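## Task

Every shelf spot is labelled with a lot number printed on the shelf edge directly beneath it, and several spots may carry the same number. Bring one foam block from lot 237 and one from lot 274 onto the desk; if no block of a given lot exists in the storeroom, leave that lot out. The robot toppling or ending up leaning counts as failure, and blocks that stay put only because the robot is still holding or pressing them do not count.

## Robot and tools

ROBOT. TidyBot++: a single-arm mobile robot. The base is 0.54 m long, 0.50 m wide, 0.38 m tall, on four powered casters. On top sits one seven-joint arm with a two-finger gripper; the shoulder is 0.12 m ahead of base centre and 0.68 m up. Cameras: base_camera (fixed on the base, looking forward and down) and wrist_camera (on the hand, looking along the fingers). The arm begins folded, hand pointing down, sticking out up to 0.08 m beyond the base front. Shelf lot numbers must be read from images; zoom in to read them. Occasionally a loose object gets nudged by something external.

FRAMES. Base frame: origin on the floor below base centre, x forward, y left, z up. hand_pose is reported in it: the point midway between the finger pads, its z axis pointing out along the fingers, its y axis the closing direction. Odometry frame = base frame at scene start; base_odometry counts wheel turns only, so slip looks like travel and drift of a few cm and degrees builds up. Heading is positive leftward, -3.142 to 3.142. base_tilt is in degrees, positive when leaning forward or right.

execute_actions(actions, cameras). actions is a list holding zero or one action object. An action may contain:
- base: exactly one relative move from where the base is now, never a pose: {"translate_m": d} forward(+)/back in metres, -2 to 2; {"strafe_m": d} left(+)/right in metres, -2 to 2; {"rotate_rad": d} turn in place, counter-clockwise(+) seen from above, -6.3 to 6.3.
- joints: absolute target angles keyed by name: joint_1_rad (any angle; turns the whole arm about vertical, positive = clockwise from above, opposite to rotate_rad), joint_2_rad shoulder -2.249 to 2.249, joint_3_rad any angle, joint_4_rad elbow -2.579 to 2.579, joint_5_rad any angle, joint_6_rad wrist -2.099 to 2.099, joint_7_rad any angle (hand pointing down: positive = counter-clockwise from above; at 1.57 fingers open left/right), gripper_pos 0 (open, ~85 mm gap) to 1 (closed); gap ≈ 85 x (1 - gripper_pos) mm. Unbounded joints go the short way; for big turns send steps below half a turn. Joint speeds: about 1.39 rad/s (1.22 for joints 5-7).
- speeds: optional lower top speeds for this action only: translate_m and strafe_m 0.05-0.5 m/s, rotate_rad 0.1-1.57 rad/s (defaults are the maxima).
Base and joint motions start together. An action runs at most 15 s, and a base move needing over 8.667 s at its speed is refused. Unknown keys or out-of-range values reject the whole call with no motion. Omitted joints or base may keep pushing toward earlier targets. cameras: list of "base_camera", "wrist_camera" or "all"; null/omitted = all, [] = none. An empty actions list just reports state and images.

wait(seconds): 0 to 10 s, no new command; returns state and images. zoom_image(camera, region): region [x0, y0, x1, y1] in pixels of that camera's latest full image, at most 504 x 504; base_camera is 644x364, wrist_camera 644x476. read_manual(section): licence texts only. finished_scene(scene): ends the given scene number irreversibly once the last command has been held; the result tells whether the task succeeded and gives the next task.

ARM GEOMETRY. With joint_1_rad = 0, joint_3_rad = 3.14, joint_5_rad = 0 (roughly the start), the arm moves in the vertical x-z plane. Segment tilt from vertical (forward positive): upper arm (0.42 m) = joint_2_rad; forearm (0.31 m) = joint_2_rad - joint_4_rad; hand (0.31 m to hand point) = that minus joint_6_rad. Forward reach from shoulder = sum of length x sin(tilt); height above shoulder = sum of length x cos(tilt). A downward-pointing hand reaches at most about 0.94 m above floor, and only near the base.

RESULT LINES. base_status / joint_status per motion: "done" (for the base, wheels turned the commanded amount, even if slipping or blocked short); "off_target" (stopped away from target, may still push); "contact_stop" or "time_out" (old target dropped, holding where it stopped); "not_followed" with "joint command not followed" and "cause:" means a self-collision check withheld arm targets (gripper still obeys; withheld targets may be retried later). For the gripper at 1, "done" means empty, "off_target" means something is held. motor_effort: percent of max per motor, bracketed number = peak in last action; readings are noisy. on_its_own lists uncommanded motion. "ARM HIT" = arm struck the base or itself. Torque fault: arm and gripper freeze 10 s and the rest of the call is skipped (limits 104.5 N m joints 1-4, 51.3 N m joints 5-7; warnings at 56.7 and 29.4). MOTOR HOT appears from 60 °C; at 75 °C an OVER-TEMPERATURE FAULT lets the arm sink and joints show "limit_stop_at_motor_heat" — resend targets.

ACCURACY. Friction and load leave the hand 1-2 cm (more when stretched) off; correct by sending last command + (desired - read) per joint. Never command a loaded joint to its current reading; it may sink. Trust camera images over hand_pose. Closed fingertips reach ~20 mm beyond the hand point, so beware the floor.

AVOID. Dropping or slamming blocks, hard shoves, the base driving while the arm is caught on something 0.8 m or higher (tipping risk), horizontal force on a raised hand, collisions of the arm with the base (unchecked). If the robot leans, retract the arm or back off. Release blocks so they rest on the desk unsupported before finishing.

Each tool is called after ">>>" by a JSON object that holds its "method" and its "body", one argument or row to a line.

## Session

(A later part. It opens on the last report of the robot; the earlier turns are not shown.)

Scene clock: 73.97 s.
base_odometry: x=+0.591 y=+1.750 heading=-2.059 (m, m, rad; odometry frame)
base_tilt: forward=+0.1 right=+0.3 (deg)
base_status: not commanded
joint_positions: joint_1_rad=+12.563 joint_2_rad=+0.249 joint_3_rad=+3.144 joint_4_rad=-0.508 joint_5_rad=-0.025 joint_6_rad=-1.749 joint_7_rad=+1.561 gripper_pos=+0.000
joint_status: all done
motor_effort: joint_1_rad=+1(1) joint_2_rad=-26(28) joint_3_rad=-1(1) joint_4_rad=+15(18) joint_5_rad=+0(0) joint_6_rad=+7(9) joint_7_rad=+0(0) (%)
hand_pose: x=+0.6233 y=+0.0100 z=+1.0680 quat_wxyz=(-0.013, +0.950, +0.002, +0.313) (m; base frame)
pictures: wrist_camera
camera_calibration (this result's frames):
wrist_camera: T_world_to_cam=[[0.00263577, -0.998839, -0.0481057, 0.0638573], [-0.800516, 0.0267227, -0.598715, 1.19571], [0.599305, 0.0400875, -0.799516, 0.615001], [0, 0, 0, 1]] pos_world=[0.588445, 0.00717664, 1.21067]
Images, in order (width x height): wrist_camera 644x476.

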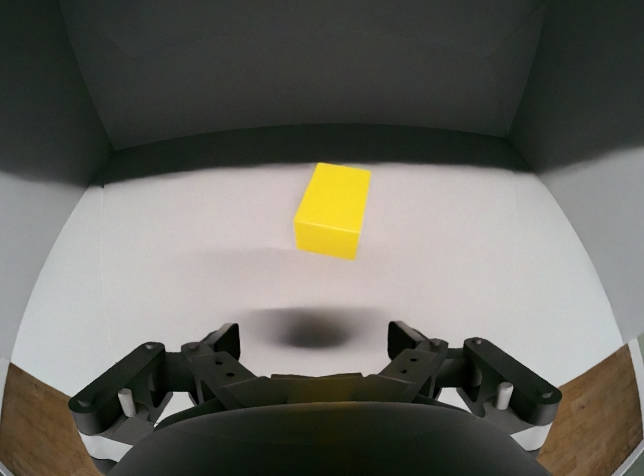

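>>> {"method": "execute_actions", "body": {
  "actions": [
    {"base":{"translate_m":0.11},"joints":{"joint_1_rad":0.045,"joint_7_rad":1.33}}
  ],
  "cameras": ["wrist_camera"]
}}

>>> {"method": "execute_actions", "body": {
  "actions": [
    {"joints":{"joint_2_rad":0.38}}
  ],
  "cameras": ["wrist_camera"]
}}

>>> {"method": "execute_actions", "body": {
  "actions": [
    {"joints":{"gripper_pos":1}}
  ],
  "cameras": []
}}

>>> {"method": "execute_actions", "body": {
  "actions": [
    {"joints":{"joint_2_rad":0.26}}
  ],
  "cameras": []
}}

>>> {"method": "execute_actions", "body": {
  "actions": [
    {"base":{"translate_m":-0.11},"joints":{"joint_2_rad":-0.5,"joint_4_rad":-1.25}}
  ]
}}

Scene clock: 75.70 s.
base_odometry: x=+0.539 y=+1.653 heading=-2.059 (m, m, rad; odometry frame)
base_tilt: forward=+0.1 right=+0.3 (deg)
base_status: done
joint_positions: joint_1_rad=+12.608 joint_2_rad=+0.260 joint_3_rad=+3.144 joint_4_rad=-0.504 joint_5_rad=-0.025 joint_6_rad=-1.751 joint_7_rad=+1.347 gripper_pos=+0.000
joint_status: all done
motor_effort: joint_1_rad=+1(0) joint_2_rad=-28(31) joint_3_rad=+0(2) joint_4_rad=+15(16) joint_5_rad=+0(1) joint_6_rad=+6(7) joint_7_rad=+1(1) (%)
hand_pose: x=+0.6273 y=-0.0131 z=+1.0633 quat_wxyz=(-0.039, +0.943, -0.121, +0.306) (m; base frame)
pictures: wrist_camera
camera_calibration (this result's frames):
wrist_camera: T_world_to_cam=[[-0.213599, -0.961745, -0.171526, 0.307838], [-0.774689, 0.273719, -0.57003, 1.1533], [0.595174, 0.0111219, -0.80352, 0.616255], [0, 0, 0, 1]] pos_world=[0.592421, -0.0264712, 1.20539]
Images, in order (width x height): wrist_camera 644x476.

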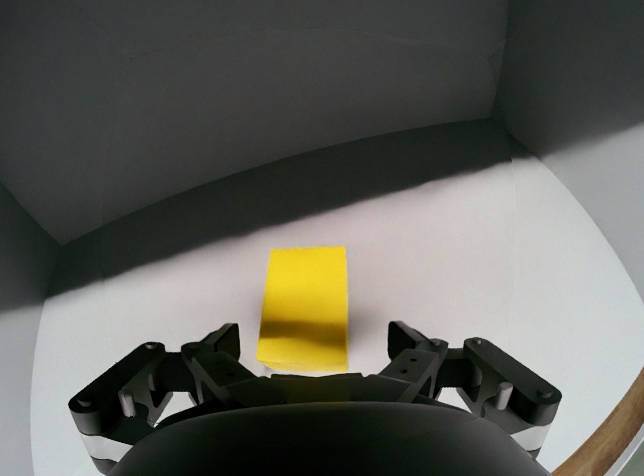

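Scene clock: 76.83 s.
base_odometry: x=+0.539 y=+1.653 heading=-2.059 (m, m, rad; odometry frame)
base_tilt: forward=+0.1 right=+0.3 (deg)
base_status: not commanded
joint_positions: joint_1_rad=+12.608 joint_2_rad=+0.373 joint_3_rad=+3.144 joint_4_rad=-0.495 joint_5_rad=-0.025 joint_6_rad=-1.751 joint_7_rad=+1.347 gripper_pos=+0.000
joint_status: all done
motor_effort: joint_1_rad=+1(1) joint_2_rad=-33(35) joint_3_rad=+0(2) joint_4_rad=+16(17) joint_5_rad=+0(1) joint_6_rad=+5(7) joint_7_rad=+0(0) (%)
hand_pose: x=+0.6674 y=-0.0148 z=+1.0074 quat_wxyz=(-0.034, +0.958, -0.124, +0.257) (m; base frame)
pictures: wrist_camera
camera_calibration (this result's frames):
wrist_camera: T_world_to_cam=[[-0.23038, -0.961044, -0.15271, 0.297443], [-0.829356, 0.276004, -0.485789, 1.10459], [0.509013, 0.0147352, -0.860633, 0.662597], [0, 0, 0, 1]] pos_world=[0.647352, -0.0287784, 1.15227]
Images, in order (width x height): wrist_camera 644x476.

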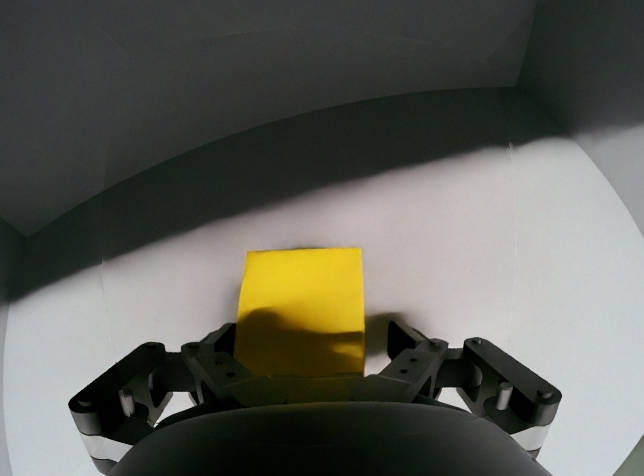

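Scene clock: 77.93 s.
base_odometry: x=+0.539 y=+1.653 heading=-2.059 (m, m, rad; odometry frame)
base_tilt: forward=+0.1 right=+0.3 (deg)
base_status: not commanded
joint_positions: joint_1_rad=+12.609 joint_2_rad=+0.368 joint_3_rad=+3.144 joint_4_rad=-0.487 joint_5_rad=-0.025 joint_6_rad=-1.751 joint_7_rad=+1.347 gripper_pos=+0.350
joint_status: gripper_pos off_target (ended at +0.350, target +1.000)
motor_effort: joint_1_rad=+1(1) joint_2_rad=-29(34) joint_3_rad=-1(3) joint_4_rad=+14(16) joint_5_rad=+0(3) joint_6_rad=+6(6) joint_7_rad=+0(0) (%)
hand_pose: x=+0.6663 y=-0.0151 z=+1.0129 quat_wxyz=(-0.035, +0.956, -0.124, +0.262) (m; base frame)
pictures: none
No camera images: the call's "cameras" was empty. Leave "cameras" out to get every camera's image.

Scene clock: 79.07 s.
base_odometry: x=+0.539 y=+1.653 heading=-2.059 (m, m, rad; odometry frame)
base_tilt: forward=+0.1 right=+0.3 (deg)
base_status: not commanded
joint_positions: joint_1_rad=+12.609 joint_2_rad=+0.269 joint_3_rad=+3.144 joint_4_rad=-0.488 joint_5_rad=-0.025 joint_6_rad=-1.751 joint_7_rad=+1.347 gripper_pos=+0.350
joint_status: all done
motor_effort: joint_1_rad=+1(1) joint_2_rad=-27(36) joint_3_rad=-1(1) joint_4_rad=+15(17) joint_5_rad=+0(0) joint_6_rad=+7(7) joint_7_rad=+0(0) (%)
hand_pose: x=+0.6307 y=-0.0136 z=+1.0652 quat_wxyz=(-0.039, +0.942, -0.121, +0.309) (m; base frame)
pictures: none
No camera images: the call's "cameras" was empty. Leave "cameras" out to get every camera's image.

Scene clock: 81.10 s.
base_odometry: x=+0.590 y=+1.750 heading=-2.059 (m, m, rad; odometry frame)
base_tilt: forward=+0.1 right=+0.3 (deg)
base_status: done
joint_positions: joint_1_rad=+12.610 joint_2_rad=-0.482 joint_3_rad=+3.144 joint_4_rad=-1.236 joint_5_rad=-0.025 joint_6_rad=-1.752 joint_7_rad=+1.347 gripper_pos=+0.350
joint_status: all done
motor_effort: joint_1_rad=+1(0) joint_2_rad=+2(34) joint_3_rad=+0(2) joint_4_rad=+16(17) joint_5_rad=+1(1) joint_6_rad=+7(7) joint_7_rad=+0(0) (%)
hand_pose: x=+0.3240 y=-0.0005 z=+1.0331 quat_wxyz=(-0.039, +0.942, -0.122, +0.310) (m; base frame)
pictures: base_camera, wrist_camera
camera_calibration (this result's frames):
wrist_camera: T_world_to_cam=[[-0.213143, -0.961326, -0.174422, 0.252872], [-0.769771, 0.275174, -0.575962, 0.902246], [0.601684, 0.0115029, -0.798652, 0.765262], [0, 0, 0, 1]] pos_world=[0.287974, -0.0139851, 1.17494]
Images, in order (width x height): base_camera 644x364, wrist_camera 644x476.

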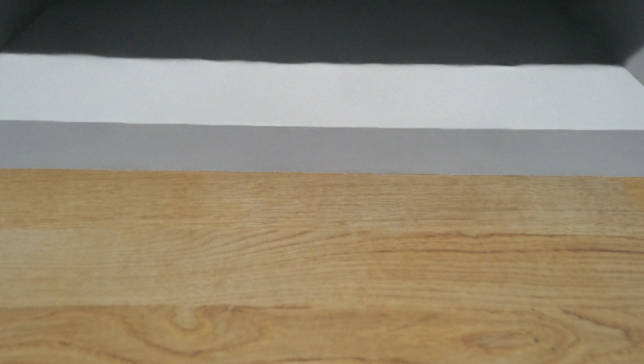

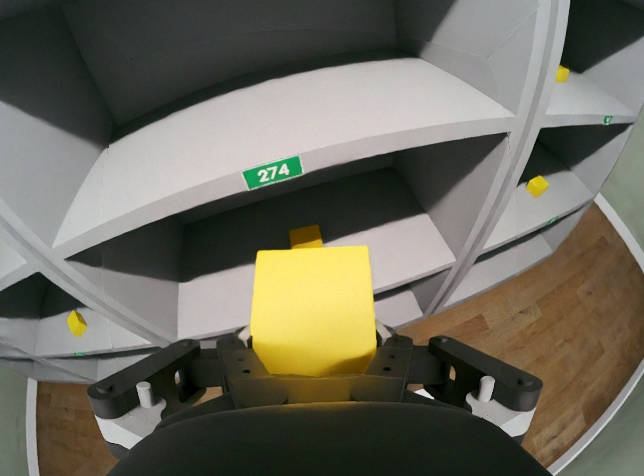

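>>> {"method": "execute_actions", "body": {
  "actions": [
    {"base":{"strafe_m":-1.91}}
  ],
  "cameras": ["base_camera"]
}}

>>> {"method": "execute_actions", "body": {
  "actions": [
    {"base":{"translate_m":1.95}}
  ],
  "cameras": []
}}

>>> {"method": "execute_actions", "body": {
  "actions": [
    {"base":{"strafe_m":1.15},"joints":{"joint_2_rad":0.5,"joint_4_rad":-0.88,"joint_6_rad":-1.05,"joint_7_rad":1.6}}
  ],
  "cameras": []
}}

>>> {"method": "execute_actions", "body": {
  "actions": [
    {"joints":{"joint_2_rad":0.66}}
  ]
}}

Scene clock: 87.80 s.
base_odometry: x=-1.096 y=+2.648 heading=-2.060 (m, m, rad; odometry frame)
base_tilt: forward=+0.1 right=+0.3 (deg)
base_status: done
joint_positions: joint_1_rad=+12.610 joint_2_rad=-0.482 joint_3_rad=+3.144 joint_4_rad=-1.237 joint_5_rad=-0.025 joint_6_rad=-1.752 joint_7_rad=+1.347 gripper_pos=+0.350
joint_status: not commanded
motor_effort: joint_1_rad=+2(0) joint_2_rad=+2(4) joint_3_rad=+0(3) joint_4_rad=+15(16) joint_5_rad=+0(2) joint_6_rad=+6(7) joint_7_rad=+0(0) (%)
hand_pose: x=+0.3239 y=-0.0004 z=+1.0332 quat_wxyz=(-0.039, +0.942, -0.122, +0.310) (m; base frame)
pictures: base_camera
Images, in order (width x height): base_camera 644x364.

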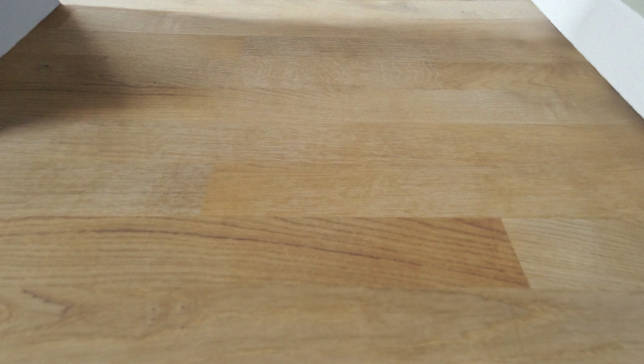

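Scene clock: 93.07 s.
base_odometry: x=-2.013 y=+0.926 heading=-2.060 (m, m, rad; odometry frame)
base_tilt: forward=+0.1 right=+0.3 (deg)
base_status: done
joint_positions: joint_1_rad=+12.610 joint_2_rad=-0.491 joint_3_rad=+3.144 joint_4_rad=-1.239 joint_5_rad=-0.025 joint_6_rad=-1.753 joint_7_rad=+1.347 gripper_pos=+0.350
joint_status: not commanded
motor_effort: joint_1_rad=+1(1) joint_2_rad=+2(6) joint_3_rad=+0(0) joint_4_rad=+15(17) joint_5_rad=+0(0) joint_6_rad=+6(7) joint_7_rad=+0(0) (%)
hand_pose: x=+0.3209 y=-0.0003 z=+1.0340 quat_wxyz=(-0.040, +0.941, -0.121, +0.313) (m; base frame)
pictures: none
No camera images: the call's "cameras" was empty. Leave "cameras" out to get every camera's image.

Scene clock: 96.83 s.
base_odometry: x=-0.997 y=+0.386 heading=-2.060 (m, m, rad; odometry frame)
base_tilt: forward=+0.1 right=+0.3 (deg)
base_status: done
joint_positions: joint_1_rad=+12.608 joint_2_rad=+0.495 joint_3_rad=+3.144 joint_4_rad=-0.899 joint_5_rad=-0.025 joint_6_rad=-1.081 joint_7_rad=+1.561 gripper_pos=+0.350
joint_status: all done
motor_effort: joint_1_rad=+1(4) joint_2_rad=-41(43) joint_3_rad=-1(2) joint_4_rad=+21(22) joint_5_rad=+0(1) joint_6_rad=+6(8) joint_7_rad=+0(1) (%)
hand_pose: x=+0.8203 y=-0.0219 z=+0.8627 quat_wxyz=(-0.007, +0.945, -0.027, +0.327) (m; base frame)
pictures: none
No camera images: the call's "cameras" was empty. Leave "cameras" out to get every camera's image.

Scene clock: 98.13 s.
base_odometry: x=-0.997 y=+0.386 heading=-2.060 (m, m, rad; odometry frame)
base_tilt: forward=+0.1 right=+0.3 (deg)
base_status: not commanded
joint_positions: joint_1_rad=+12.608 joint_2_rad=+0.664 joint_3_rad=+3.144 joint_4_rad=-0.889 joint_5_rad=-0.025 joint_6_rad=-1.080 joint_7_rad=+1.561 gripper_pos=+0.350
joint_status: all done
motor_effort: joint_1_rad=+1(1) joint_2_rad=-47(53) joint_3_rad=-1(1) joint_4_rad=+20(22) joint_5_rad=+0(0) joint_6_rad=+6(7) joint_7_rad=+0(0) (%)
hand_pose: x=+0.8438 y=-0.0229 z=+0.7466 quat_wxyz=(-0.007, +0.967, -0.028, +0.251) (m; base frame)
pictures: base_camera, wrist_camera
camera_calibration (this result's frames):
wrist_camera: T_world_to_cam=[[-0.0631165, -0.996623, -0.0525164, 0.0737211], [-0.867563, 0.0808012, -0.49072, 1.15789], [0.493306, 0.0145888, -0.869733, 0.368493], [0, 0, 0, 1]] pos_world=[0.827418, -0.0254629, 0.892563]
Images, in order (width x height): base_camera 644x364, wrist_camera 644x476.

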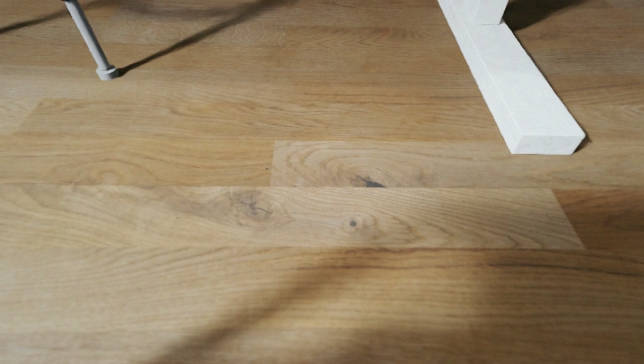

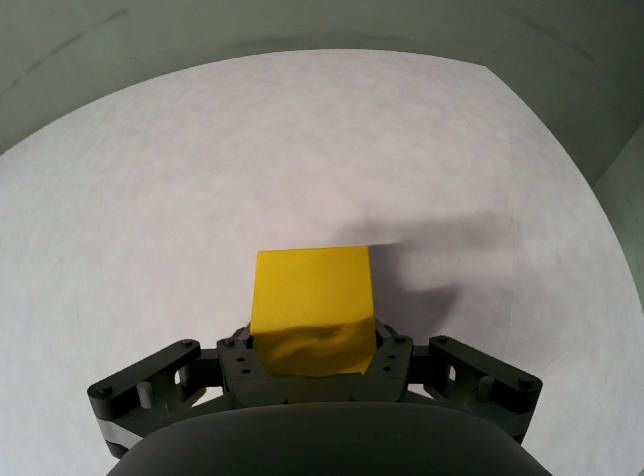

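>>> {"method": "execute_actions", "body": {
  "actions": [
    {"joints":{"gripper_pos":0}}
  ],
  "cameras": []
}}

>>> {"method": "execute_actions", "body": {
  "actions": [
    {"joints":{"joint_2_rad":0.45}}
  ],
  "cameras": []
}}

>>> {"method": "finished_scene", "body": {
  "scene": 2
}}

Scene clock: 102.00 s.
base_odometry: x=-0.997 y=+0.386 heading=-2.060 (m, m, rad; odometry frame)
base_tilt: forward=+0.1 right=+0.3 (deg)
base_status: not commanded
joint_positions: joint_1_rad=+12.608 joint_2_rad=+0.664 joint_3_rad=+3.144 joint_4_rad=-0.889 joint_5_rad=-0.025 joint_6_rad=-1.080 joint_7_rad=+1.561 gripper_pos=+0.000
joint_status: all done
motor_effort: joint_1_rad=+1(1) joint_2_rad=-46(47) joint_3_rad=-1(1) joint_4_rad=+19(20) joint_5_rad=+0(0) joint_6_rad=+5(5) joint_7_rad=+0(0) (%)
hand_pose: x=+0.8438 y=-0.0229 z=+0.7466 quat_wxyz=(-0.007, +0.967, -0.028, +0.251) (m; base frame)
pictures: none
No camera images: the call's "cameras" was empty. Leave "cameras" out to get every camera's image.

Scene clock: 103.43 s.
base_odometry: x=-0.997 y=+0.386 heading=-2.060 (m, m, rad; odometry frame)
base_tilt: forward=+0.1 right=+0.3 (deg)
base_status: not commanded
joint_positions: joint_1_rad=+12.608 joint_2_rad=+0.444 joint_3_rad=+3.144 joint_4_rad=-0.883 joint_5_rad=-0.025 joint_6_rad=-1.080 joint_7_rad=+1.561 gripper_pos=+0.000
joint_status: all done
motor_effort: joint_1_rad=+1(1) joint_2_rad=-40(50) joint_3_rad=-1(1) joint_4_rad=+21(21) joint_5_rad=+0(0) joint_6_rad=+7(7) joint_7_rad=+0(0) (%)
hand_pose: x=+0.8132 y=-0.0216 z=+0.9064 quat_wxyz=(-0.006, +0.933, -0.026, +0.359) (m; base frame)
pictures: none
No camera images: the call's "cameras" was empty. Leave "cameras" out to get every camera's image.

The scene is finished: the task was done.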